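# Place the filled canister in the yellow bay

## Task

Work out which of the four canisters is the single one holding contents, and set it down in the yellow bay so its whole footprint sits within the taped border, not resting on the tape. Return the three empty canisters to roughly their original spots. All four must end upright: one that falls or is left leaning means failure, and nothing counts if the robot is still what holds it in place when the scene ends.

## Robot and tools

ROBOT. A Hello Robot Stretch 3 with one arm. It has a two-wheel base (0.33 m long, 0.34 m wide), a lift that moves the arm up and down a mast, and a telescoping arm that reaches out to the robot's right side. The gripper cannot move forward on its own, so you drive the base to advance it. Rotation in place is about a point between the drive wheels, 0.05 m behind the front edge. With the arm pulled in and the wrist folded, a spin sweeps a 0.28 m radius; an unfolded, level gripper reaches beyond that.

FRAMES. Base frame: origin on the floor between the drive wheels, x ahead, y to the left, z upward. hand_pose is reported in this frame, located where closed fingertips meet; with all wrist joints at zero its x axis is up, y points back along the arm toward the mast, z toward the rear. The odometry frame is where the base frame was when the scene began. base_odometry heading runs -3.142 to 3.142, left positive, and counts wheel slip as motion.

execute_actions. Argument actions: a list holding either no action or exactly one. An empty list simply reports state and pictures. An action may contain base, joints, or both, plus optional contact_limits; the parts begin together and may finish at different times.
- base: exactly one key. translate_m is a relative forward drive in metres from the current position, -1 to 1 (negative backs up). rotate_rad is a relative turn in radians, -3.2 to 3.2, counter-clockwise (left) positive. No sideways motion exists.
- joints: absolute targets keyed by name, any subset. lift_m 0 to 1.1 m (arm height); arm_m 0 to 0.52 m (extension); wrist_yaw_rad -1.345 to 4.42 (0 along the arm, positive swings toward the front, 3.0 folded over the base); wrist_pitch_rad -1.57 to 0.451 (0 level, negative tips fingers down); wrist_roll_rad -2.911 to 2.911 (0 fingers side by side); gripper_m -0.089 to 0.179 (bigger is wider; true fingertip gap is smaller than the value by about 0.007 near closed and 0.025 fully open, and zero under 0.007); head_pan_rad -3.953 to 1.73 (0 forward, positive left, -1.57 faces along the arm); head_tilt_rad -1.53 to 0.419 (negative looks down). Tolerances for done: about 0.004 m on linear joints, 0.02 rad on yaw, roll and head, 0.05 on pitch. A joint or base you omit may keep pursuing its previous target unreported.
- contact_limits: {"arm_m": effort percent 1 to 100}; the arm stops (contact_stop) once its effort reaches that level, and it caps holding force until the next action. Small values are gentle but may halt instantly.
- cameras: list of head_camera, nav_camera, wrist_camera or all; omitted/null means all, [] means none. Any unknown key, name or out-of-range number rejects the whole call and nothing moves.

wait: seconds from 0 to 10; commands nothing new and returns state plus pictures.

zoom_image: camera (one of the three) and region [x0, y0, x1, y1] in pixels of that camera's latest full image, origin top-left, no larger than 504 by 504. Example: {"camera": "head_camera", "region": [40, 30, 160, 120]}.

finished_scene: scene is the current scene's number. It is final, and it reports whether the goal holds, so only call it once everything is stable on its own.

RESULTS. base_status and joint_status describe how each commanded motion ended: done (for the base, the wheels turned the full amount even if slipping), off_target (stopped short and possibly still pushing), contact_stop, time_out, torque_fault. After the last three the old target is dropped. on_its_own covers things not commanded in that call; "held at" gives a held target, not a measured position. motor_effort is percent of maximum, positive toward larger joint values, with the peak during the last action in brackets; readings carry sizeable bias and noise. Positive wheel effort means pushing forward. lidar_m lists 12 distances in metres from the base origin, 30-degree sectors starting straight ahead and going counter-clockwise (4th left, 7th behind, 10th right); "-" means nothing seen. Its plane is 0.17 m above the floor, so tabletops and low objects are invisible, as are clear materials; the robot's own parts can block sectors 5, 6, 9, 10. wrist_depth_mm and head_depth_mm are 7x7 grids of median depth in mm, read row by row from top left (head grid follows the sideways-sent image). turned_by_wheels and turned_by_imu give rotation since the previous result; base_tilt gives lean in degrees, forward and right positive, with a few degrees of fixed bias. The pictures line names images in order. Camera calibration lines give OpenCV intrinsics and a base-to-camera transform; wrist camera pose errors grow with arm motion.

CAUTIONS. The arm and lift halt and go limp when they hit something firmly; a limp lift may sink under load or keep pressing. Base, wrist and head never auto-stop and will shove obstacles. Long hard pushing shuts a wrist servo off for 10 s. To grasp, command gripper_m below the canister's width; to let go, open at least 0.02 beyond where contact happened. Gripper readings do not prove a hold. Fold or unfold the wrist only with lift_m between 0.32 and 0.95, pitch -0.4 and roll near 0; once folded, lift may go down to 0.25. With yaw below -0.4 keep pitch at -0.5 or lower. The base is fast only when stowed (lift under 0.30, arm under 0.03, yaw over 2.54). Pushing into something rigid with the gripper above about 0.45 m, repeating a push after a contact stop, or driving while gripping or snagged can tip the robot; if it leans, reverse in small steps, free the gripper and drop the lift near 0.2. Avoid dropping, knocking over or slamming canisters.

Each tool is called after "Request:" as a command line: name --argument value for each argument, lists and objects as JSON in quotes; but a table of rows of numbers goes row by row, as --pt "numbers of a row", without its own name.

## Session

Request:
execute_actions --actions '[]'

Scene clock: 0.00 s.
base_odometry: x=+0.000 y=+0.000 heading=+0.000 (m, m, rad; odometry frame)
turned_by_wheels: +0.000 (rad since the last result)
turned_by_imu: +0.000 (rad since the last result)
base_tilt: forward=+0.3 right=+0.4 (deg)
lidar_m: 2.10 1.17 2.06 0.90 0.86 1.68 1.66 0.78 0.79 1.78 1.17 1.14
head_depth_mm: 1831 2027 2006 1981 1984 1945 1923 / 1822 2048 2022 2024 1994 1993 1984 / 1839 2072 2050 2054 2014 2007 2010 / 1840 2111 2096 2086 2067 2044 2031 / 1825 2173 2132 2097 2105 2081 2086 / 1856 2197 2186 2149 2124 2105 2097 / 1848 2226 2203 2201 2168 2172 2133
base_status: not commanded
joint_positions: lift_m=+0.496 arm_m=-0.003 wrist_yaw_rad=+2.937 wrist_pitch_rad=-0.413 wrist_roll_rad=+0.015 gripper_m=+0.037 head_pan_rad=-0.010 head_tilt_rad=-0.004
joint_status: not commanded
motor_effort: left_wheel=+0 right_wheel=+0 lift_m=+32 arm_m=-1 wrist_yaw_rad=+0 wrist_pitch_rad=+5 wrist_roll_rad=+1 gripper_m=+0 head_pan_rad=+0 head_tilt_rad=+1 (%)
hand_pose: x=+0.0245 y=+0.0781 z=+0.5101 quat_wxyz=(+0.216, +0.708, +0.072, +0.669) (m; base frame)
wrist_depth_mm: - - - - - - - / 749 - - - - - - / 736 - - - - - 996 / 873 - - - - - - / 888 - 981 966 980 979 990 / 771 763 - 803 838 832 827 / 661 666 686 691 683 697 709
pictures: head_camera (sideways: a quarter turn clockwise sets it upright), nav_camera (sideways: a quarter turn counterclockwise sets it upright), wrist_camera
camera_calibration (this result's frames):
head_camera: T_world_to_cam=[[0.0438877, -0.0103603, -0.998983, 1.3186], [0.0248718, 0.999648, -0.00927449, 0.015138], [0.998727, -0.0244394, 0.0441299, -0.10409], [0, 0, 0, 1]] pos_world=[0.045711, -0.00401553, 1.32199]
nav_camera: T_world_to_cam=[[0.0642488, 0.00451388, 0.997924, -1.25844], [0.0384506, -0.999258, 0.00204437, 0.0432924], [0.997193, 0.0382394, -0.0643747, 0.0277471], [0, 0, 0, 1]] pos_world=[0.0515198, 0.0478797, 1.25753]
wrist_camera: T_world_to_cam=[[0.98511, -0.171721, 0.00838871, -0.0128748], [-0.0896353, -0.55462, -0.827262, 0.502876], [0.146711, 0.814192, -0.561754, 0.385521], [0, 0, 0, 1]] pos_world=[0.00119828, -0.0371937, 0.632686]
Images, in order (width x height): head_camera 896x504, nav_camera 672x504, wrist_camera 644x364.

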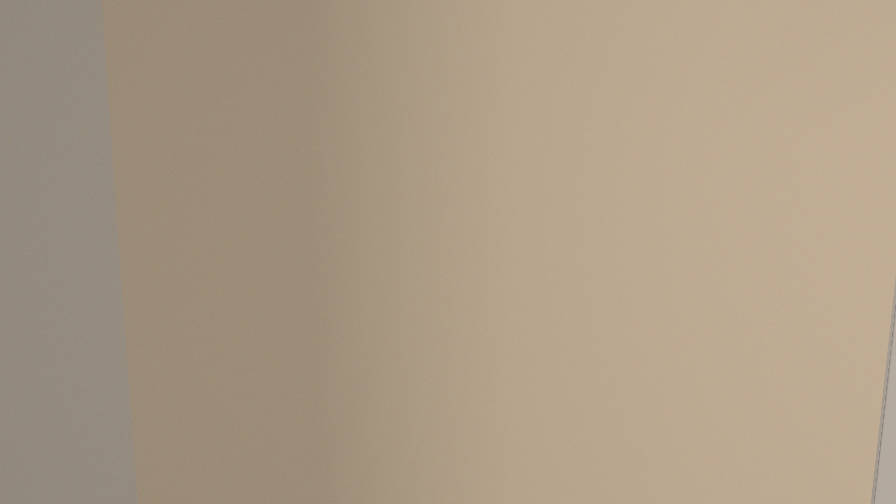

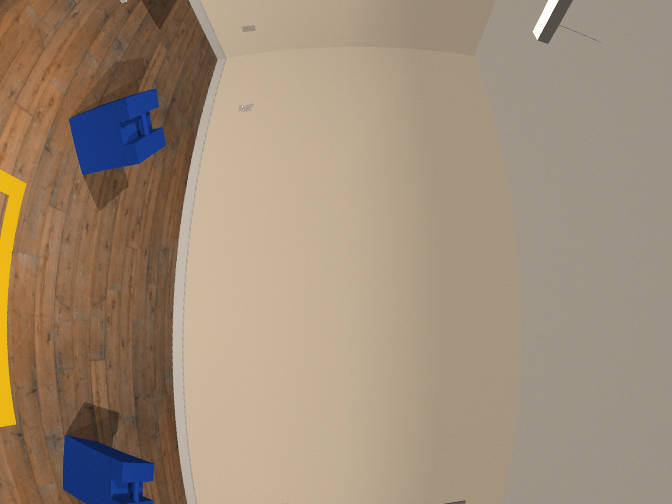

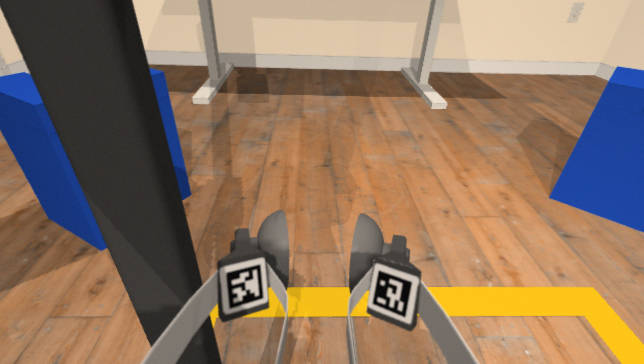

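Request:
execute_actions --actions '[{"joints":{"head_tilt_rad":-1.5,"lift_m":0.27,"wrist_yaw_rad":3.0}}]' --cameras '["nav_camera"]'

Scene clock: 10.33 s.
base_odometry: x=+0.000 y=+0.000 heading=+0.000 (m, m, rad; odometry frame)
turned_by_wheels: +0.000 (rad since the last result)
turned_by_imu: -0.001 (rad since the last result)
base_tilt: forward=+0.3 right=+0.2 (deg)
lidar_m: 2.10 1.17 2.07 0.90 0.86 1.67 1.66 0.78 0.79 1.78 1.17 1.15
head_depth_mm: 1384 1350 1306 1268 1245 1214 1186 / 1380 1338 1313 1282 1228 1209 1188 / 1375 1346 1301 1274 - 1204 1180 / 1378 1343 1296 1269 - - 1179 / 1382 1327 1307 1270 - - 1174 / 1372 1337 1294 1266 1240 - 1186 / 1369 1335 1291 1270 1242 1200 1178
base_status: not commanded
joint_positions: lift_m=+0.270 arm_m=-0.003 wrist_yaw_rad=+2.998 wrist_pitch_rad=-0.414 wrist_roll_rad=+0.015 gripper_m=+0.037 head_pan_rad=-0.009 head_tilt_rad=-1.483
joint_status: all done
motor_effort: left_wheel=+0(0) right_wheel=+0(0) lift_m=+27(29) arm_m=-1(1) wrist_yaw_rad=+2(2) wrist_pitch_rad=+5(5) wrist_roll_rad=+1(1) gripper_m=-1(0) head_pan_rad=+0(1) head_tilt_rad=-6(30) (%)
hand_pose: x=+0.0109 y=+0.0804 z=+0.2838 quat_wxyz=(+0.195, +0.705, +0.094, +0.675) (m; base frame)
wrist_depth_mm: 632 - - - - - - / 710 - - - - - - / 830 - 973 978 - - 988 / 716 728 736 761 765 784 796 / 582 587 637 618 620 624 627 / 496 508 - 529 535 523 533 / - - - - 434 449 455
pictures: nav_camera (sideways: a quarter turn counterclockwise sets it upright)
camera_calibration (this result's frames):
nav_camera: T_world_to_cam=[[0.999593, -0.00436593, 0.0281902, -0.000448637], [-0.00302135, -0.998864, -0.0475645, 0.108077], [0.0283659, 0.04746, -0.99847, 1.24849], [0, 0, 0, 1]] pos_world=[-0.0346394, 0.0486988, 1.25173]
Images, in order (width x height): nav_camera 672x504.

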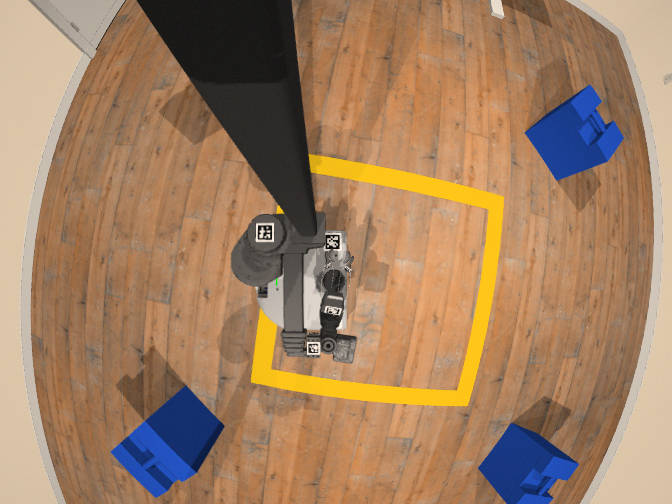

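Request:
execute_actions --actions '[{"base":{"rotate_rad":-2.27}}]' --cameras '[]'

Request:
execute_actions --actions '[{"base":{"translate_m":0.62}}]' --cameras '["nav_camera"]'

Scene clock: 27.13 s.
base_odometry: x=+0.000 y=+0.000 heading=-2.270 (m, m, rad; odometry frame)
turned_by_wheels: -2.270 (rad since the last result)
turned_by_imu: -2.292 (rad since the last result)
base_tilt: forward=+0.2 right=+0.3 (deg)
lidar_m: 0.78 1.78 1.84 1.15 2.12 1.17 1.17 2.05 0.78 1.01 1.66 1.73
head_depth_mm: 1380 1349 1308 1274 1245 1207 1183 / 1374 1343 1308 1275 1243 1205 1184 / 1077 1333 1302 1272 - 1204 1185 / 1104 1336 1302 1280 - - 1185 / 1376 1341 1303 1261 - - 1171 / 1380 1337 1306 1271 1235 - 1176 / 1380 1341 1299 1260 1239 1195 1176
base_status: done
joint_positions: lift_m=+0.270 arm_m=-0.003 wrist_yaw_rad=+2.999 wrist_pitch_rad=-0.414 wrist_roll_rad=+0.015 gripper_m=+0.037 head_pan_rad=-0.009 head_tilt_rad=-1.483
joint_status: not commanded
motor_effort: left_wheel=+3(15) right_wheel=-2(8) lift_m=+27(27) arm_m=-1(1) wrist_yaw_rad=+1(2) wrist_pitch_rad=+5(5) wrist_roll_rad=+1(1) gripper_m=+0(1) head_pan_rad=+1(0) head_tilt_rad=-5(6) (%)
hand_pose: x=+0.0108 y=+0.0804 z=+0.2838 quat_wxyz=(+0.195, +0.705, +0.094, +0.675) (m; base frame)
wrist_depth_mm: - - - - - - - / - - - - - - - / 934 - 972 990 - - - / 722 717 742 767 775 784 794 / 584 585 624 607 619 622 640 / 493 506 - 526 535 515 531 / - - - - 430 448 447
pictures: none
No camera images: the call's "cameras" was empty. Leave "cameras" out to get every camera's image.

Scene clock: 30.83 s.
base_odometry: x=-0.399 y=-0.475 heading=-2.270 (m, m, rad; odometry frame)
turned_by_wheels: +0.000 (rad since the last result)
turned_by_imu: +0.000 (rad since the last result)
base_tilt: forward=+0.3 right=+0.4 (deg)
lidar_m: 0.17 0.18 1.29 1.41 1.24 1.78 1.77 1.15 1.25 1.40 0.21 0.17
head_depth_mm: 1379 1348 1304 1273 1240 1216 1181 / 1375 1349 972 1260 1246 1207 1187 / 1384 1342 916 920 - 1197 1181 / 1379 1344 955 1027 - - 1180 / 1381 1341 1306 1270 - - 1176 / 1379 1326 1302 1277 1240 - 1171 / 1375 1330 1300 1265 1237 1198 1181
base_status: done
joint_positions: lift_m=+0.270 arm_m=-0.003 wrist_yaw_rad=+2.999 wrist_pitch_rad=-0.414 wrist_roll_rad=+0.015 gripper_m=+0.037 head_pan_rad=-0.009 head_tilt_rad=-1.483
joint_status: not commanded
motor_effort: left_wheel=+2(13) right_wheel=-2(5) lift_m=+28(28) arm_m=-1(2) wrist_yaw_rad=+2(2) wrist_pitch_rad=+5(5) wrist_roll_rad=+1(1) gripper_m=+0(1) head_pan_rad=+0(0) head_tilt_rad=-6(5) (%)
hand_pose: x=+0.0107 y=+0.0804 z=+0.2838 quat_wxyz=(+0.195, +0.705, +0.094, +0.675) (m; base frame)
wrist_depth_mm: - - - - - - 996 / - - - - - - - / 926 - 957 - - - - / 727 723 745 758 772 785 793 / 584 586 623 603 618 626 637 / 491 506 - 526 536 527 513 / - - - - 435 445 201
pictures: nav_camera (sideways: a quarter turn counterclockwise sets it upright)
camera_calibration (this result's frames):
nav_camera: T_world_to_cam=[[0.999615, -0.00436644, 0.0273931, 0.000589112], [-0.00305958, -0.998863, -0.0475696, 0.108084], [0.0275696, 0.0474675, -0.998492, 1.24852], [0, 0, 0, 1]] pos_world=[-0.0346794, 0.0486992, 1.25176]
Images, in order (width x height): nav_camera 672x504.

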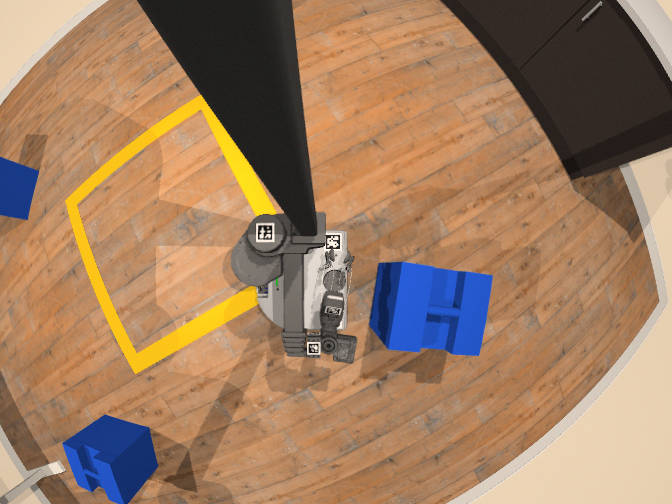

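Face at ~0.17; push about 3 cm.

Request:
execute_actions --actions '[{"base":{"translate_m":0.14}}]' --cameras '["nav_camera"]'

Scene clock: 36.73 s.
base_odometry: x=-0.489 y=-0.582 heading=-2.270 (m, m, rad; odometry frame)
turned_by_wheels: +0.000 (rad since the last result)
turned_by_imu: +0.000 (rad since the last result)
base_tilt: forward=+0.3 right=+0.3 (deg)
lidar_m: - 1.15 1.16 1.57 2.50 1.91 1.91 1.26 1.82 0.19 0.15 -
head_depth_mm: 1380 1341 1308 1277 1244 1216 1187 / 1378 1334 1303 1259 1227 1216 1186 / 1381 1339 909 888 - 1200 1186 / 1376 1342 907 885 - - 1180 / 1381 1342 1308 1277 - - 1183 / 1364 1341 1303 1264 1243 - 1175 / 1371 1343 1297 1263 1238 1198 1171
base_status: done
joint_positions: lift_m=+0.270 arm_m=-0.003 wrist_yaw_rad=+2.999 wrist_pitch_rad=-0.414 wrist_roll_rad=+0.015 gripper_m=+0.037 head_pan_rad=-0.009 head_tilt_rad=-1.484
joint_status: not commanded
motor_effort: left_wheel=+2(12) right_wheel=-2(6) lift_m=+28(29) arm_m=-1(1) wrist_yaw_rad=+1(1) wrist_pitch_rad=+5(5) wrist_roll_rad=+1(1) gripper_m=-1(0) head_pan_rad=+1(0) head_tilt_rad=-5(5) (%)
hand_pose: x=+0.0107 y=+0.0804 z=+0.2837 quat_wxyz=(+0.195, +0.705, +0.095, +0.675) (m; base frame)
wrist_depth_mm: - - - - - - 889 / - - - - - - 81 / 938 - 986 996 - 98 69 / 716 726 734 751 772 98 69 / 588 590 617 613 619 99 69 / 491 517 - 523 144 99 69 / - - - - 430 100 70
pictures: nav_camera (sideways: a quarter turn counterclockwise sets it upright)
camera_calibration (this result's frames):
nav_camera: T_world_to_cam=[[0.999623, -0.00436672, 0.0270997, 0.000971022], [-0.00307374, -0.998863, -0.0475715, 0.108086], [0.0272766, 0.0474703, -0.9985, 1.24853], [0, 0, 0, 1]] pos_world=[-0.0346941, 0.0486993, 1.25177]
Images, in order (width x height): nav_camera 672x504.

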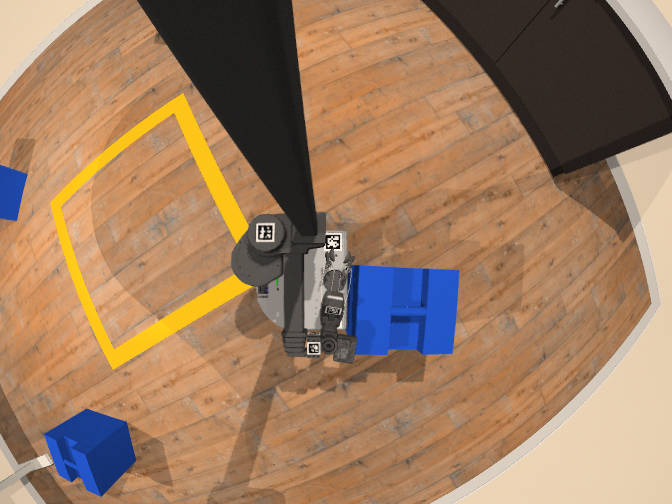

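Request:
execute_actions --actions '[{"base":{"translate_m":0.04}}]' --cameras '["nav_camera"]'

Scene clock: 48.37 s.
base_odometry: x=-0.515 y=-0.612 heading=-2.270 (m, m, rad; odometry frame)
turned_by_wheels: +0.000 (rad since the last result)
turned_by_imu: +0.000 (rad since the last result)
base_tilt: forward=+0.2 right=+0.4 (deg)
lidar_m: - - 1.13 1.53 2.53 1.96 1.95 1.29 1.80 0.20 0.15 -
head_depth_mm: 1377 1355 1311 1276 1245 1211 1179 / 1377 1338 1313 1265 1248 1205 1186 / 1388 1351 910 891 - 1208 1187 / 1371 1340 910 945 - - 1179 / 1380 1335 1298 1264 - - 1169 / 1375 1335 1302 1273 1245 - 1177 / 1370 1330 1303 1267 1239 1199 1179
base_status: done
joint_positions: lift_m=+0.270 arm_m=-0.003 wrist_yaw_rad=+2.999 wrist_pitch_rad=-0.414 wrist_roll_rad=+0.015 gripper_m=+0.037 head_pan_rad=-0.009 head_tilt_rad=-1.484
joint_status: not commanded
motor_effort: left_wheel=+2(14) right_wheel=-1(8) lift_m=+29(28) arm_m=-1(1) wrist_yaw_rad=+1(2) wrist_pitch_rad=+5(5) wrist_roll_rad=+1(1) gripper_m=+1(0) head_pan_rad=+0(0) head_tilt_rad=-5(5) (%)
hand_pose: x=+0.0106 y=+0.0804 z=+0.2837 quat_wxyz=(+0.195, +0.705, +0.095, +0.675) (m; base frame)
wrist_depth_mm: - - - - - - 869 / - - - - - 87 81 / 934 - 964 972 - 78 59 / 715 720 747 756 764 79 57 / 585 590 631 603 596 80 57 / 493 515 - 529 114 81 58 / - - - - 157 82 59
pictures: nav_camera (sideways: a quarter turn counterclockwise sets it upright)
camera_calibration (this result's frames):
nav_camera: T_world_to_cam=[[0.999625, -0.00436653, 0.0270406, 0.00104796], [-0.00307635, -0.998863, -0.0475719, 0.108087], [0.0272175, 0.0474709, -0.998502, 1.24853], [0, 0, 0, 1]] pos_world=[-0.0346971, 0.0486993, 1.25178]
Images, in order (width x height): nav_camera 672x504.

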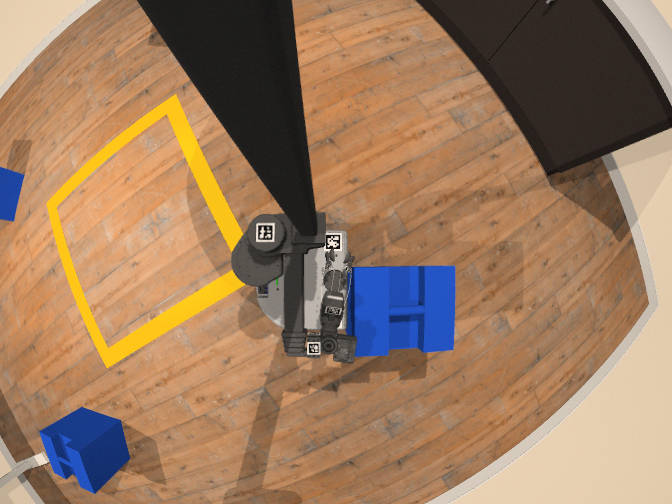

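Request:
execute_actions --actions '[{"base":{"translate_m":0.04}}]' --cameras '[]'

Scene clock: 57.03 s.
base_odometry: x=-0.541 y=-0.643 heading=-2.270 (m, m, rad; odometry frame)
turned_by_wheels: +0.000 (rad since the last result)
turned_by_imu: +0.000 (rad since the last result)
base_tilt: forward=+0.2 right=+0.3 (deg)
lidar_m: - - 1.09 1.48 2.55 1.99 1.99 1.32 1.76 0.20 0.15 -
head_depth_mm: 1389 1348 1303 1270 1240 1209 1181 / 1379 1344 1314 1263 1232 1206 1186 / 1378 1343 910 892 - 1203 1180 / 1377 1340 905 948 - - 1172 / 1383 1338 1302 1269 - - 1169 / 1380 1343 1293 1272 1249 - 1171 / 1371 1336 1301 1265 1231 1197 1185
base_status: done
joint_positions: lift_m=+0.270 arm_m=-0.003 wrist_yaw_rad=+2.999 wrist_pitch_rad=-0.414 wrist_roll_rad=+0.015 gripper_m=+0.037 head_pan_rad=-0.009 head_tilt_rad=-1.484
joint_status: not commanded
motor_effort: left_wheel=+2(14) right_wheel=-2(8) lift_m=+28(28) arm_m=-1(1) wrist_yaw_rad=+0(1) wrist_pitch_rad=+5(5) wrist_roll_rad=+1(1) gripper_m=-1(1) head_pan_rad=+0(1) head_tilt_rad=-5(5) (%)
hand_pose: x=+0.0106 y=+0.0804 z=+0.2837 quat_wxyz=(+0.195, +0.705, +0.095, +0.675) (m; base frame)
wrist_depth_mm: - - - - - - 824 / - - - - - 87 81 / 933 - 976 986 - 78 59 / 717 721 742 758 761 79 57 / 584 589 628 614 595 80 57 / 492 515 - 525 114 81 58 / - - - - 157 82 58
pictures: none
No camera images: the call's "cameras" was empty. Leave "cameras" out to get every camera's image.

Request:
execute_actions --actions '[{"base":{"translate_m":-0.25}}]' --cameras '[]'

Request:
execute_actions --actions '[{"base":{"rotate_rad":1.95}}]' --cameras '[]'

Request:
execute_actions --actions '[{"base":{"translate_m":0.85}}]' --cameras '["nav_camera"]'

Scene clock: 72.20 s.
base_odometry: x=-0.380 y=-0.452 heading=-2.270 (m, m, rad; odometry frame)
turned_by_wheels: +0.000 (rad since the last result)
turned_by_imu: -0.001 (rad since the last result)
base_tilt: forward=+0.2 right=+0.3 (deg)
lidar_m: 0.30 1.27 1.31 1.23 1.23 1.74 1.74 1.13 1.21 1.42 1.36 0.31
head_depth_mm: 1385 1341 1312 1275 1242 1210 1187 / 1376 1330 1291 1268 1237 1207 1187 / 1376 938 923 1269 - 1199 1181 / 1381 941 926 1257 - - 1173 / 1372 1338 1297 1263 - - 1175 / 1380 1330 1292 1266 1252 - 1178 / 1373 1333 1300 1275 1241 1196 1175
base_status: done
joint_positions: lift_m=+0.270 arm_m=-0.003 wrist_yaw_rad=+2.999 wrist_pitch_rad=-0.414 wrist_roll_rad=+0.015 gripper_m=+0.037 head_pan_rad=-0.009 head_tilt_rad=-1.484
joint_status: not commanded
motor_effort: left_wheel=+3(9) right_wheel=-2(9) lift_m=+27(28) arm_m=-2(1) wrist_yaw_rad=+1(1) wrist_pitch_rad=+5(5) wrist_roll_rad=+1(1) gripper_m=+0(0) head_pan_rad=+0(0) head_tilt_rad=-5(5) (%)
hand_pose: x=+0.0106 y=+0.0804 z=+0.2837 quat_wxyz=(+0.195, +0.705, +0.095, +0.675) (m; base frame)
wrist_depth_mm: - - - - - - 992 / - - - - - - - / 927 - 971 - - - - / 719 725 745 756 767 775 796 / 581 588 623 610 618 619 639 / 490 512 - 524 537 522 529 / - - - - 434 449 452
pictures: none
No camera images: the call's "cameras" was empty. Leave "cameras" out to get every camera's image.

Scene clock: 74.67 s.
base_odometry: x=-0.380 y=-0.452 heading=-0.320 (m, m, rad; odometry frame)
turned_by_wheels: +1.950 (rad since the last result)
turned_by_imu: +1.965 (rad since the last result)
base_tilt: forward=+0.2 right=+0.3 (deg)
lidar_m: 1.23 2.42 1.74 1.24 1.14 1.50 1.36 0.33 0.30 0.30 1.28 1.57
head_depth_mm: 1389 1351 1304 1277 1252 841 833 / 1395 1346 1308 1278 1238 1026 1172 / 1389 1336 1302 1265 - 1200 1180 / 1371 1333 1311 1272 - - 1178 / 1379 1336 1299 1278 - - 1172 / 1370 1334 1302 1271 1246 - 1179 / 1375 1337 1304 1268 1231 1203 1173
base_status: done
joint_positions: lift_m=+0.270 arm_m=-0.003 wrist_yaw_rad=+2.999 wrist_pitch_rad=-0.414 wrist_roll_rad=+0.015 gripper_m=+0.037 head_pan_rad=-0.009 head_tilt_rad=-1.484
joint_status: not commanded
motor_effort: left_wheel=-2(12) right_wheel=+2(9) lift_m=+28(28) arm_m=-2(1) wrist_yaw_rad=+1(1) wrist_pitch_rad=+5(5) wrist_roll_rad=+1(1) gripper_m=+0(1) head_pan_rad=+1(0) head_tilt_rad=-5(5) (%)
hand_pose: x=+0.0106 y=+0.0803 z=+0.2837 quat_wxyz=(+0.195, +0.705, +0.095, +0.675) (m; base frame)
wrist_depth_mm: - - - - - - - / - - - - - - - / 920 - 976 994 - - - / 711 727 747 753 773 781 799 / 587 589 629 609 618 625 636 / 496 513 - 529 529 522 528 / - - - - 432 452 452
pictures: none
No camera images: the call's "cameras" was empty. Leave "cameras" out to get every camera's image.

Scene clock: 79.27 s.
base_odometry: x=+0.427 y=-0.719 heading=-0.320 (m, m, rad; odometry frame)
turned_by_wheels: +0.000 (rad since the last result)
turned_by_imu: +0.000 (rad since the last result)
base_tilt: forward=+0.3 right=+0.3 (deg)
lidar_m: 0.39 0.44 1.59 1.37 1.67 1.63 1.04 0.97 1.25 1.13 1.14 0.39
head_depth_mm: 1389 1346 1309 1277 1248 1214 1180 / 1384 1320 1309 1275 1244 1220 1184 / 1369 930 1103 1269 - 1203 1187 / 1377 988 1153 1268 - - 1181 / 1371 930 1279 1269 - - 1173 / 1368 1343 1296 1264 1238 - 1187 / 1369 1321 1300 1261 1236 1194 1175
base_status: done
joint_positions: lift_m=+0.270 arm_m=-0.003 wrist_yaw_rad=+2.999 wrist_pitch_rad=-0.414 wrist_roll_rad=+0.015 gripper_m=+0.037 head_pan_rad=-0.009 head_tilt_rad=-1.484
joint_status: not commanded
motor_effort: left_wheel=-3(9) right_wheel=+2(8) lift_m=+28(28) arm_m=-2(2) wrist_yaw_rad=+0(1) wrist_pitch_rad=+5(5) wrist_roll_rad=+1(1) gripper_m=-1(1) head_pan_rad=+0(0) head_tilt_rad=-6(5) (%)
hand_pose: x=+0.0106 y=+0.0803 z=+0.2837 quat_wxyz=(+0.195, +0.705, +0.095, +0.675) (m; base frame)
wrist_depth_mm: - - - - - - - / - - - - - - - / 937 - 976 - - - - / 724 723 745 757 779 787 796 / 584 588 624 609 619 624 633 / 500 512 - 526 532 526 531 / - - - - 434 449 453
pictures: nav_camera (sideways: a quarter turn counterclockwise sets it upright)
camera_calibration (this result's frames):
nav_camera: T_world_to_cam=[[0.999626, -0.00436668, 0.027001, 0.00109946], [-0.00307837, -0.998863, -0.0475722, 0.108087], [0.027178, 0.0474712, -0.998503, 1.24853], [0, 0, 0, 1]] pos_world=[-0.034699, 0.0486994, 1.25178]
Images, in order (width x height): nav_camera 672x504.

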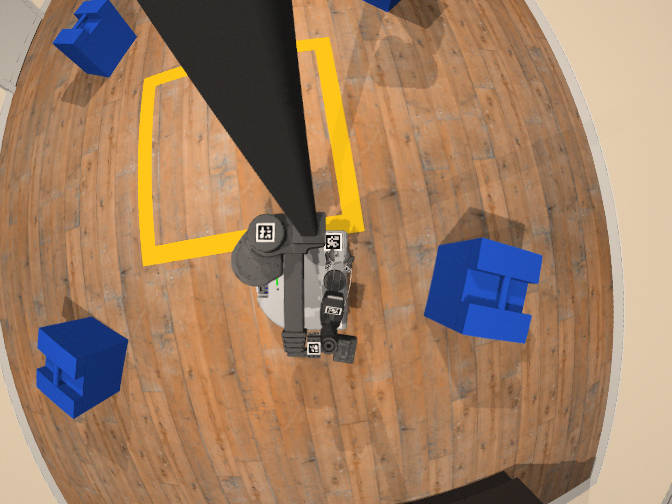

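Request:
execute_actions --actions '[{"base":{"translate_m":0.3}}]' --cameras '[]'

Request:
execute_actions --actions '[{"base":{"translate_m":0.1}}]' --cameras '["nav_camera"]'

Scene clock: 87.20 s.
base_odometry: x=+0.712 y=-0.813 heading=-0.320 (m, m, rad; odometry frame)
turned_by_wheels: +0.000 (rad since the last result)
turned_by_imu: +0.000 (rad since the last result)
base_tilt: forward=+0.2 right=+0.3 (deg)
lidar_m: - 0.15 0.18 1.35 3.10 1.86 1.26 1.28 1.19 1.08 0.15 -
head_depth_mm: 1381 1340 1315 1273 1240 1212 1193 / 1381 1349 1308 1266 1234 1209 1181 / 1376 1341 1313 889 - 1199 1185 / 1377 1339 965 942 - - 1175 / 1372 1346 1297 892 - - 1176 / 1373 1337 1307 1271 1247 - 1180 / 1376 1336 1299 1271 1242 1196 1181
base_status: done
joint_positions: lift_m=+0.270 arm_m=-0.003 wrist_yaw_rad=+2.999 wrist_pitch_rad=-0.414 wrist_roll_rad=+0.015 gripper_m=+0.037 head_pan_rad=-0.009 head_tilt_rad=-1.484
joint_status: not commanded
motor_effort: left_wheel=-2(9) right_wheel=+2(7) lift_m=+28(28) arm_m=-2(2) wrist_yaw_rad=+1(0) wrist_pitch_rad=+5(5) wrist_roll_rad=+1(1) gripper_m=-1(1) head_pan_rad=+0(1) head_tilt_rad=-5(5) (%)
hand_pose: x=+0.0106 y=+0.0803 z=+0.2837 quat_wxyz=(+0.195, +0.705, +0.095, +0.675) (m; base frame)
wrist_depth_mm: - - - - - - 157 / - - - - - - 126 / 935 - 969 996 - 194 124 / 713 724 748 748 776 190 122 / 591 586 627 605 615 185 123 / 495 515 - 529 516 181 119 / - - - - 428 177 117
pictures: none
No camera images: the call's "cameras" was empty. Leave "cameras" out to get every camera's image.

Scene clock: 89.13 s.
base_odometry: x=+0.807 y=-0.845 heading=-0.320 (m, m, rad; odometry frame)
turned_by_wheels: +0.000 (rad since the last result)
turned_by_imu: +0.000 (rad since the last result)
base_tilt: forward=+0.2 right=+0.3 (deg)
lidar_m: - - 2.01 1.35 3.03 1.94 1.36 1.39 1.17 1.06 0.15 -
head_depth_mm: 1385 1335 1313 1268 1244 1216 1187 / 1387 1345 1308 1265 1244 1211 1178 / 1386 1338 1309 887 - 1204 1185 / 1379 1341 1307 935 - - 1182 / 1369 1334 1304 882 - - 1170 / 1373 1339 1300 1277 1240 - 1179 / 1373 1329 1296 1262 1236 1199 1175
base_status: done
joint_positions: lift_m=+0.270 arm_m=-0.003 wrist_yaw_rad=+2.999 wrist_pitch_rad=-0.414 wrist_roll_rad=+0.015 gripper_m=+0.037 head_pan_rad=-0.009 head_tilt_rad=-1.484
joint_status: not commanded
motor_effort: left_wheel=-2(9) right_wheel=+2(11) lift_m=+28(29) arm_m=-2(2) wrist_yaw_rad=+1(1) wrist_pitch_rad=+5(5) wrist_roll_rad=+1(1) gripper_m=-1(0) head_pan_rad=+0(0) head_tilt_rad=-5(5) (%)
hand_pose: x=+0.0106 y=+0.0803 z=+0.2836 quat_wxyz=(+0.195, +0.705, +0.095, +0.675) (m; base frame)
wrist_depth_mm: - - - - - 149 157 / - - - - - 98 81 / 934 - 982 979 170 97 82 / 715 719 749 758 171 98 91 / 581 590 628 610 155 104 103 / 493 507 - 528 142 108 106 / - - - - 198 99 91
pictures: nav_camera (sideways: a quarter turn counterclockwise sets it upright)
camera_calibration (this result's frames):
nav_camera: T_world_to_cam=[[0.999626, -0.00436609, 0.0270011, 0.00109931], [-0.00307778, -0.998863, -0.0475722, 0.108087], [0.0271781, 0.0474712, -0.998503, 1.24853], [0, 0, 0, 1]] pos_world=[-0.0346991, 0.0486993, 1.25178]
Images, in order (width x height): nav_camera 672x504.

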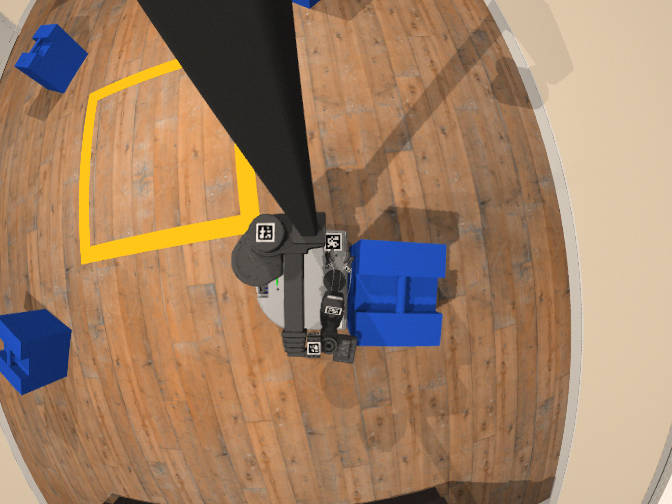

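Request:
execute_actions --actions '[{"base":{"translate_m":-0.27}}]' --cameras '[]'

Request:
execute_actions --actions '[{"base":{"rotate_rad":1.42}}]' --cameras '[]'

Request:
execute_actions --actions '[{"base":{"translate_m":0.9}}]' --cameras '["nav_camera"]'

Scene clock: 106.83 s.
base_odometry: x=+0.551 y=-0.760 heading=-0.320 (m, m, rad; odometry frame)
turned_by_wheels: +0.000 (rad since the last result)
turned_by_imu: -0.001 (rad since the last result)
base_tilt: forward=+0.2 right=+0.3 (deg)
lidar_m: 0.33 0.35 1.78 1.35 1.80 1.72 1.12 1.09 1.23 1.11 1.12 0.34
head_depth_mm: 1378 1337 1313 1278 1246 1213 1187 / 1375 1334 1301 1271 1249 1205 1184 / 1380 934 973 1271 - 1196 1174 / 1372 990 976 1269 - - 1178 / 1367 934 1038 1268 - - 1166 / 1372 1338 1302 1268 1240 - 1179 / 1373 1333 1301 1266 1237 1196 1183
base_status: done
joint_positions: lift_m=+0.270 arm_m=-0.003 wrist_yaw_rad=+2.999 wrist_pitch_rad=-0.414 wrist_roll_rad=+0.015 gripper_m=+0.037 head_pan_rad=-0.009 head_tilt_rad=-1.484
joint_status: not commanded
motor_effort: left_wheel=-2(11) right_wheel=+1(5) lift_m=+28(29) arm_m=-2(2) wrist_yaw_rad=+1(1) wrist_pitch_rad=+5(5) wrist_roll_rad=+1(1) gripper_m=+0(1) head_pan_rad=+0(0) head_tilt_rad=-5(5) (%)
hand_pose: x=+0.0106 y=+0.0803 z=+0.2836 quat_wxyz=(+0.195, +0.705, +0.095, +0.675) (m; base frame)
wrist_depth_mm: - - - - - - - / - - - - - - - / 913 - 994 975 - - - / 718 725 744 765 762 777 802 / 587 589 626 607 617 625 637 / 489 511 - 525 529 523 527 / - - - - 433 448 439
pictures: none
No camera images: the call's "cameras" was empty. Leave "cameras" out to get every camera's image.

Scene clock: 109.10 s.
base_odometry: x=+0.551 y=-0.760 heading=+1.100 (m, m, rad; odometry frame)
turned_by_wheels: +1.420 (rad since the last result)
turned_by_imu: +1.431 (rad since the last result)
base_tilt: forward=+0.2 right=+0.3 (deg)
lidar_m: 1.35 2.61 1.73 2.34 2.34 1.33 1.11 1.11 0.35 0.33 0.33 1.62
head_depth_mm: 1377 1355 1311 1131 1015 1212 1189 / 1377 1354 1307 1281 1242 1210 1176 / 1377 1336 1313 1276 - 1198 1185 / 1375 1329 1305 1273 - - 1180 / 1387 1325 1299 1268 - - 1175 / 1378 1332 1294 1268 1243 - 1177 / 1365 1337 1302 1267 1238 1188 1168
base_status: done
joint_positions: lift_m=+0.270 arm_m=-0.003 wrist_yaw_rad=+2.999 wrist_pitch_rad=-0.414 wrist_roll_rad=+0.015 gripper_m=+0.037 head_pan_rad=-0.009 head_tilt_rad=-1.484
joint_status: not commanded
motor_effort: left_wheel=-2(9) right_wheel=+2(10) lift_m=+28(28) arm_m=-2(2) wrist_yaw_rad=+1(1) wrist_pitch_rad=+5(5) wrist_roll_rad=+1(1) gripper_m=+0(0) head_pan_rad=+1(0) head_tilt_rad=-5(5) (%)
hand_pose: x=+0.0106 y=+0.0803 z=+0.2836 quat_wxyz=(+0.195, +0.705, +0.095, +0.675) (m; base frame)
wrist_depth_mm: 907 - - - - - - / - - - - - - - / 940 - 967 985 - - - / 721 716 741 756 763 785 798 / 581 591 624 608 623 627 634 / 491 511 - 525 533 524 529 / - - - - 429 446 455
pictures: none
No camera images: the call's "cameras" was empty. Leave "cameras" out to get every camera's image.

Scene clock: 113.87 s.
base_odometry: x=+0.959 y=+0.042 heading=+1.100 (m, m, rad; odometry frame)
turned_by_wheels: +0.000 (rad since the last result)
turned_by_imu: +0.000 (rad since the last result)
base_tilt: forward=+0.3 right=+0.4 (deg)
lidar_m: 0.45 0.50 2.28 1.45 2.61 1.68 1.97 0.79 1.38 1.16 1.16 1.31
head_depth_mm: 1380 1339 1314 1280 1240 1213 1186 / 1382 1342 1305 1277 1241 1207 1186 / 1382 1340 1302 1270 - 1202 1183 / 1372 1111 1300 1267 - - 1182 / 1013 936 1295 1270 - - 1172 / 959 1000 1298 1270 1247 - 1182 / 1366 1327 1301 1266 1238 1195 1183
base_status: done
joint_positions: lift_m=+0.270 arm_m=-0.003 wrist_yaw_rad=+2.999 wrist_pitch_rad=-0.414 wrist_roll_rad=+0.015 gripper_m=+0.037 head_pan_rad=-0.009 head_tilt_rad=-1.484
joint_status: not commanded
motor_effort: left_wheel=-2(9) right_wheel=+2(9) lift_m=+28(28) arm_m=-2(2) wrist_yaw_rad=+1(0) wrist_pitch_rad=+5(5) wrist_roll_rad=+1(1) gripper_m=+0(0) head_pan_rad=+1(0) head_tilt_rad=-5(6) (%)
hand_pose: x=+0.0106 y=+0.0803 z=+0.2836 quat_wxyz=(+0.195, +0.705, +0.095, +0.675) (m; base frame)
wrist_depth_mm: - - - - - - - / - - - - - - - / 931 - 964 996 - - - / 717 726 736 756 770 781 796 / 587 589 626 601 616 634 607 / 495 512 - 524 530 520 527 / - - - - 430 451 456
pictures: nav_camera (sideways: a quarter turn counterclockwise sets it upright)
camera_calibration (this result's frames):
nav_camera: T_world_to_cam=[[0.999626, -0.00436645, 0.0269919, 0.00111125], [-0.00307857, -0.998863, -0.0475722, 0.108087], [0.027169, 0.0474713, -0.998503, 1.24853], [0, 0, 0, 1]] pos_world=[-0.0346995, 0.0486994, 1.25178]
Images, in order (width x height): nav_camera 672x504.

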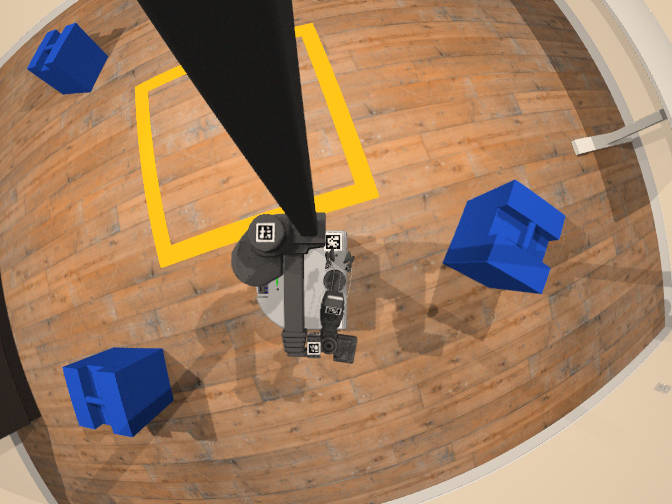

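Slightly left; aim at it and bump.

Request:
execute_actions --actions '[{"base":{"rotate_rad":0.15}}]' --cameras '[]'

Request:
execute_actions --actions '[{"base":{"translate_m":0.45}}]' --cameras '["nav_camera"]'

Scene clock: 120.43 s.
base_odometry: x=+0.959 y=+0.042 heading=+1.250 (m, m, rad; odometry frame)
turned_by_wheels: +0.150 (rad since the last result)
turned_by_imu: +0.151 (rad since the last result)
base_tilt: forward=+0.2 right=+0.3 (deg)
lidar_m: 0.45 0.58 1.45 1.46 1.69 1.68 0.80 0.80 1.27 1.16 1.17 1.44
head_depth_mm: 1384 1343 1305 1269 1243 1216 1189 / 1377 1340 1307 1274 1241 1212 1180 / 1374 1290 1307 1275 - 1201 1185 / 1014 939 1295 1272 - - 1178 / 956 1004 1307 1280 - - 1169 / 1369 1325 1305 1270 1240 - 1179 / 1374 1329 1296 1266 1237 1199 1170
base_status: done
joint_positions: lift_m=+0.270 arm_m=-0.003 wrist_yaw_rad=+2.999 wrist_pitch_rad=-0.414 wrist_roll_rad=+0.015 gripper_m=+0.037 head_pan_rad=-0.009 head_tilt_rad=-1.484
joint_status: not commanded
motor_effort: left_wheel=-3(11) right_wheel=+1(7) lift_m=+28(28) arm_m=-2(2) wrist_yaw_rad=+1(1) wrist_pitch_rad=+5(5) wrist_roll_rad=+1(1) gripper_m=+0(1) head_pan_rad=+0(0) head_tilt_rad=-5(5) (%)
hand_pose: x=+0.0106 y=+0.0803 z=+0.2836 quat_wxyz=(+0.195, +0.705, +0.095, +0.675) (m; base frame)
wrist_depth_mm: - - - - - - - / - - - - - - - / 929 - 970 994 - - - / 721 722 741 752 767 791 800 / 586 584 629 608 626 631 638 / 491 511 - 526 531 520 531 / - - - - 430 450 455
pictures: none
No camera images: the call's "cameras" was empty. Leave "cameras" out to get every camera's image.

Scene clock: 123.63 s.
base_odometry: x=+1.101 y=+0.469 heading=+1.250 (m, m, rad; odometry frame)
turned_by_wheels: +0.000 (rad since the last result)
turned_by_imu: -0.001 (rad since the last result)
base_tilt: forward=+0.2 right=+0.3 (deg)
lidar_m: - 0.15 0.20 1.40 2.70 2.02 1.24 1.27 1.19 1.09 1.10 0.16
head_depth_mm: 1390 1351 1311 1273 1248 1219 1180 / 1386 1341 1300 1276 1248 1211 1178 / 1387 1341 1319 1265 - 1202 1179 / 1373 1345 1297 888 - - 1177 / 1382 1332 909 950 - - 1178 / 1385 1338 1302 1245 1246 - 1186 / 1361 1331 1299 1263 1232 1202 1178
base_status: done
joint_positions: lift_m=+0.270 arm_m=-0.003 wrist_yaw_rad=+2.999 wrist_pitch_rad=-0.415 wrist_roll_rad=+0.015 gripper_m=+0.037 head_pan_rad=-0.009 head_tilt_rad=-1.484
joint_status: not commanded
motor_effort: left_wheel=+2(12) right_wheel=+3(13) lift_m=+29(29) arm_m=-2(2) wrist_yaw_rad=+1(1) wrist_pitch_rad=+5(6) wrist_roll_rad=+1(1) gripper_m=-1(0) head_pan_rad=+1(0) head_tilt_rad=-5(6) (%)
hand_pose: x=+0.0106 y=+0.0803 z=+0.2835 quat_wxyz=(+0.195, +0.705, +0.095, +0.675) (m; base frame)
wrist_depth_mm: - - - - - - 191 / - - - - - 289 94 / 922 - 978 999 - 224 78 / 723 731 749 749 767 173 71 / 585 593 623 612 623 139 66 / 497 511 - 530 378 118 61 / - - - - 431 101 60
pictures: nav_camera (sideways: a quarter turn counterclockwise sets it upright)
camera_calibration (this result's frames):
nav_camera: T_world_to_cam=[[0.999641, -0.00436226, 0.0264171, 0.00185957], [-0.00310159, -0.998863, -0.0475759, 0.108092], [0.0265946, 0.0474769, -0.998518, 1.24856], [0, 0, 0, 1]] pos_world=[-0.0347285, 0.0486995, 1.2518]
Images, in order (width x height): nav_camera 672x504.

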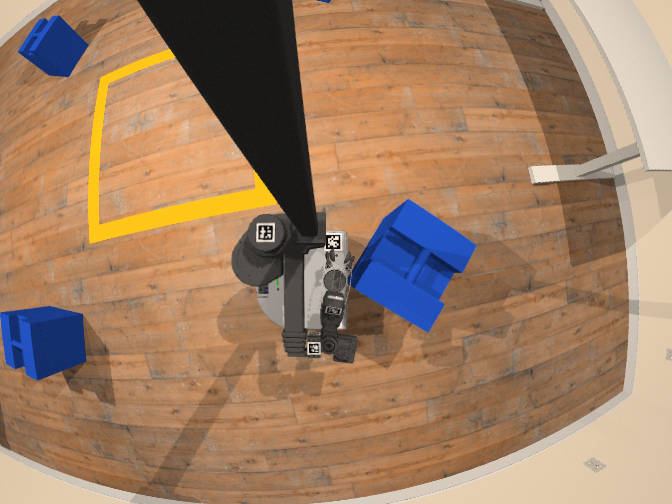

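Just touching; a bit more.

Request:
execute_actions --actions '[{"base":{"translate_m":0.04}}]' --cameras '["nav_camera"]'

Scene clock: 130.07 s.
base_odometry: x=+1.114 y=+0.507 heading=+1.250 (m, m, rad; odometry frame)
turned_by_wheels: +0.000 (rad since the last result)
turned_by_imu: -0.001 (rad since the last result)
base_tilt: forward=+0.2 right=+0.3 (deg)
lidar_m: - 0.15 0.18 1.39 2.71 2.06 1.28 1.31 1.19 1.08 1.09 0.16
head_depth_mm: 1383 1343 1303 1277 1239 1210 1184 / 1398 1336 1308 1270 1239 1201 1177 / 1375 1343 1302 1264 - 1198 1181 / 1378 1336 1309 885 - - 1185 / 1370 1339 908 942 - - 1178 / 1370 1333 1304 1254 1240 - 1176 / 1361 1339 1301 1274 1235 1196 1174
base_status: done
joint_positions: lift_m=+0.270 arm_m=-0.003 wrist_yaw_rad=+2.999 wrist_pitch_rad=-0.415 wrist_roll_rad=+0.015 gripper_m=+0.037 head_pan_rad=-0.009 head_tilt_rad=-1.484
joint_status: not commanded
motor_effort: left_wheel=+0(14) right_wheel=+2(12) lift_m=+28(29) arm_m=-2(2) wrist_yaw_rad=+1(1) wrist_pitch_rad=+5(5) wrist_roll_rad=+1(1) gripper_m=+0(0) head_pan_rad=+1(0) head_tilt_rad=-5(6) (%)
hand_pose: x=+0.0106 y=+0.0803 z=+0.2835 quat_wxyz=(+0.195, +0.705, +0.095, +0.675) (m; base frame)
wrist_depth_mm: - - - - - - 191 / - - - - - 231 90 / 937 - 960 997 - 220 77 / 707 715 732 744 760 163 71 / 575 594 627 610 621 132 66 / 491 510 - 523 311 115 62 / - - - - 429 101 59
pictures: nav_camera (sideways: a quarter turn counterclockwise sets it upright)
camera_calibration (this result's frames):
nav_camera: T_world_to_cam=[[0.999641, -0.00436215, 0.026417, 0.00185973], [-0.00310149, -0.998863, -0.0475759, 0.108092], [0.0265945, 0.0474769, -0.998518, 1.24856], [0, 0, 0, 1]] pos_world=[-0.0347285, 0.0486994, 1.2518]
Images, in order (width x height): nav_camera 672x504.

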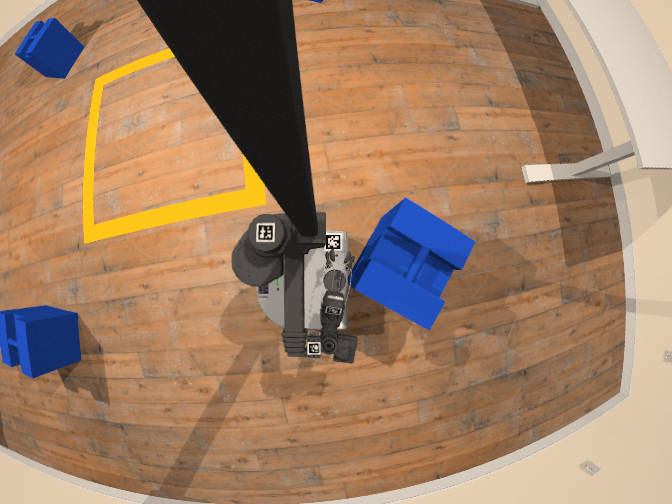

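Request:
execute_actions --actions '[{"base":{"translate_m":-0.3}}]' --cameras '[]'

Request:
execute_actions --actions '[{"base":{"rotate_rad":0.89}}]' --cameras '[]'

Request:
execute_actions --actions '[{"base":{"translate_m":1.0}}]' --cameras '["nav_camera"]'

Scene clock: 145.87 s.
base_odometry: x=+1.019 y=+0.223 heading=+1.250 (m, m, rad; odometry frame)
turned_by_wheels: +0.000 (rad since the last result)
turned_by_imu: -0.001 (rad since the last result)
base_tilt: forward=+0.3 right=+0.4 (deg)
lidar_m: 0.35 0.44 2.15 1.41 1.89 1.82 0.98 1.00 1.24 1.13 1.14 1.40
head_depth_mm: 1380 1348 1313 1278 1238 1212 1190 / 1384 1351 1311 1273 1238 1203 1180 / 1389 1074 1302 1269 - 1206 1181 / 1372 931 1088 1280 - - 1186 / 1371 983 1226 1269 - - 1179 / 1376 941 1290 1274 1245 - 1181 / 1370 1330 1292 1264 1245 1193 1176
base_status: done
joint_positions: lift_m=+0.270 arm_m=-0.003 wrist_yaw_rad=+2.999 wrist_pitch_rad=-0.415 wrist_roll_rad=+0.015 gripper_m=+0.037 head_pan_rad=-0.009 head_tilt_rad=-1.484
joint_status: not commanded
motor_effort: left_wheel=-1(11) right_wheel=+1(7) lift_m=+29(29) arm_m=-2(2) wrist_yaw_rad=+1(1) wrist_pitch_rad=+5(5) wrist_roll_rad=+1(1) gripper_m=+0(1) head_pan_rad=+0(1) head_tilt_rad=-5(5) (%)
hand_pose: x=+0.0106 y=+0.0803 z=+0.2835 quat_wxyz=(+0.195, +0.705, +0.095, +0.675) (m; base frame)
wrist_depth_mm: - - - - - - - / - - - - - - - / 925 - 983 999 - - - / 713 724 744 747 768 772 799 / 584 592 619 609 617 626 632 / 499 512 - 528 531 522 510 / - - - - 431 451 451
pictures: none
No camera images: the call's "cameras" was empty. Leave "cameras" out to get every camera's image.

Scene clock: 147.73 s.
base_odometry: x=+1.019 y=+0.223 heading=+2.139 (m, m, rad; odometry frame)
turned_by_wheels: +0.890 (rad since the last result)
turned_by_imu: +0.898 (rad since the last result)
base_tilt: forward=+0.2 right=+0.4 (deg)
lidar_m: 2.16 1.41 2.64 1.82 2.16 0.99 1.36 1.13 1.13 1.27 0.35 0.38
head_depth_mm: 1391 935 973 1257 1231 1219 1181 / 1389 1346 1136 1265 1248 1209 1183 / 1382 1331 1310 1270 - 1205 1182 / 1371 1344 1307 1267 - - 1182 / 1369 1332 1301 1271 - - 1171 / 1370 1336 1303 1266 1240 - 1180 / 1362 1332 1294 1263 1239 1198 1178
base_status: done
joint_positions: lift_m=+0.270 arm_m=-0.003 wrist_yaw_rad=+2.999 wrist_pitch_rad=-0.415 wrist_roll_rad=+0.015 gripper_m=+0.037 head_pan_rad=-0.009 head_tilt_rad=-1.484
joint_status: not commanded
motor_effort: left_wheel=-2(12) right_wheel=+2(10) lift_m=+29(28) arm_m=-2(2) wrist_yaw_rad=+1(0) wrist_pitch_rad=+5(5) wrist_roll_rad=+1(1) gripper_m=-1(1) head_pan_rad=+0(1) head_tilt_rad=-5(5) (%)
hand_pose: x=+0.0106 y=+0.0802 z=+0.2835 quat_wxyz=(+0.195, +0.705, +0.095, +0.675) (m; base frame)
wrist_depth_mm: - - - - - - - / - - - - - - - / 936 - 972 993 - - - / 715 720 750 741 761 777 788 / 583 582 629 605 620 625 639 / 492 511 - 530 534 523 529 / - - - - 430 449 451
pictures: none
No camera images: the call's "cameras" was empty. Leave "cameras" out to get every camera's image.

Scene clock: 152.83 s.
base_odometry: x=+0.481 y=+1.065 heading=+2.139 (m, m, rad; odometry frame)
turned_by_wheels: +0.000 (rad since the last result)
turned_by_imu: +0.000 (rad since the last result)
base_tilt: forward=+0.3 right=+0.3 (deg)
lidar_m: 1.16 1.96 0.73 0.79 2.91 1.87 1.98 0.56 0.66 1.50 0.90 1.25
head_depth_mm: 613 1348 1310 1275 1245 1216 1177 / 1370 1341 1308 1274 1240 1208 1183 / 1378 1332 1306 1276 - 1193 1182 / 1380 1333 1305 1265 - - 1180 / 1359 1331 1304 1266 - - 1176 / 1359 1335 1308 1278 1236 - 1171 / 1371 1335 1292 1263 1237 1190 1175
base_status: done
joint_positions: lift_m=+0.270 arm_m=-0.003 wrist_yaw_rad=+2.999 wrist_pitch_rad=-0.415 wrist_roll_rad=+0.015 gripper_m=+0.037 head_pan_rad=-0.009 head_tilt_rad=-1.484
joint_status: not commanded
motor_effort: left_wheel=-2(8) right_wheel=+2(8) lift_m=+29(29) arm_m=-2(2) wrist_yaw_rad=+1(1) wrist_pitch_rad=+5(5) wrist_roll_rad=+1(1) gripper_m=+0(0) head_pan_rad=+1(0) head_tilt_rad=-5(5) (%)
hand_pose: x=+0.0106 y=+0.0802 z=+0.2835 quat_wxyz=(+0.195, +0.705, +0.095, +0.675) (m; base frame)
wrist_depth_mm: - - - - 746 - - / - - - - 818 - - / 911 - 976 937 906 - - / 716 720 745 758 764 784 802 / 585 591 620 607 627 631 635 / 491 510 - 528 534 524 528 / - - - - 430 445 450
pictures: nav_camera (sideways: a quarter turn counterclockwise sets it upright)
camera_calibration (this result's frames):
nav_camera: T_world_to_cam=[[0.999641, -0.00436923, 0.0264222, 0.0018529], [-0.00310832, -0.998863, -0.0475759, 0.108092], [0.0266, 0.0474767, -0.998518, 1.24856], [0, 0, 0, 1]] pos_world=[-0.0347279, 0.0486997, 1.2518]
Images, in order (width x height): nav_camera 672x504.

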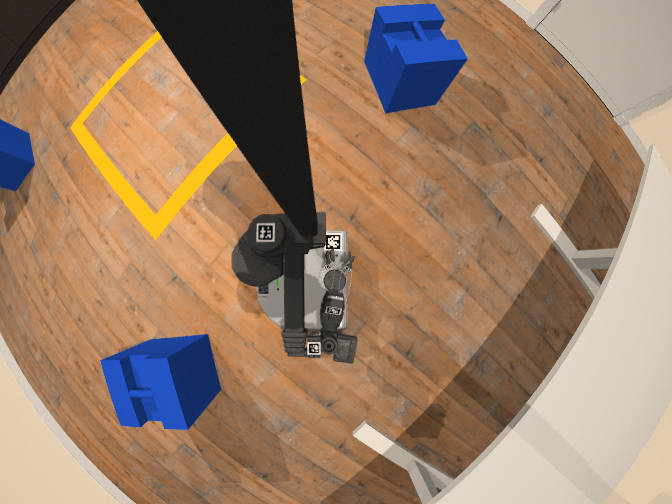

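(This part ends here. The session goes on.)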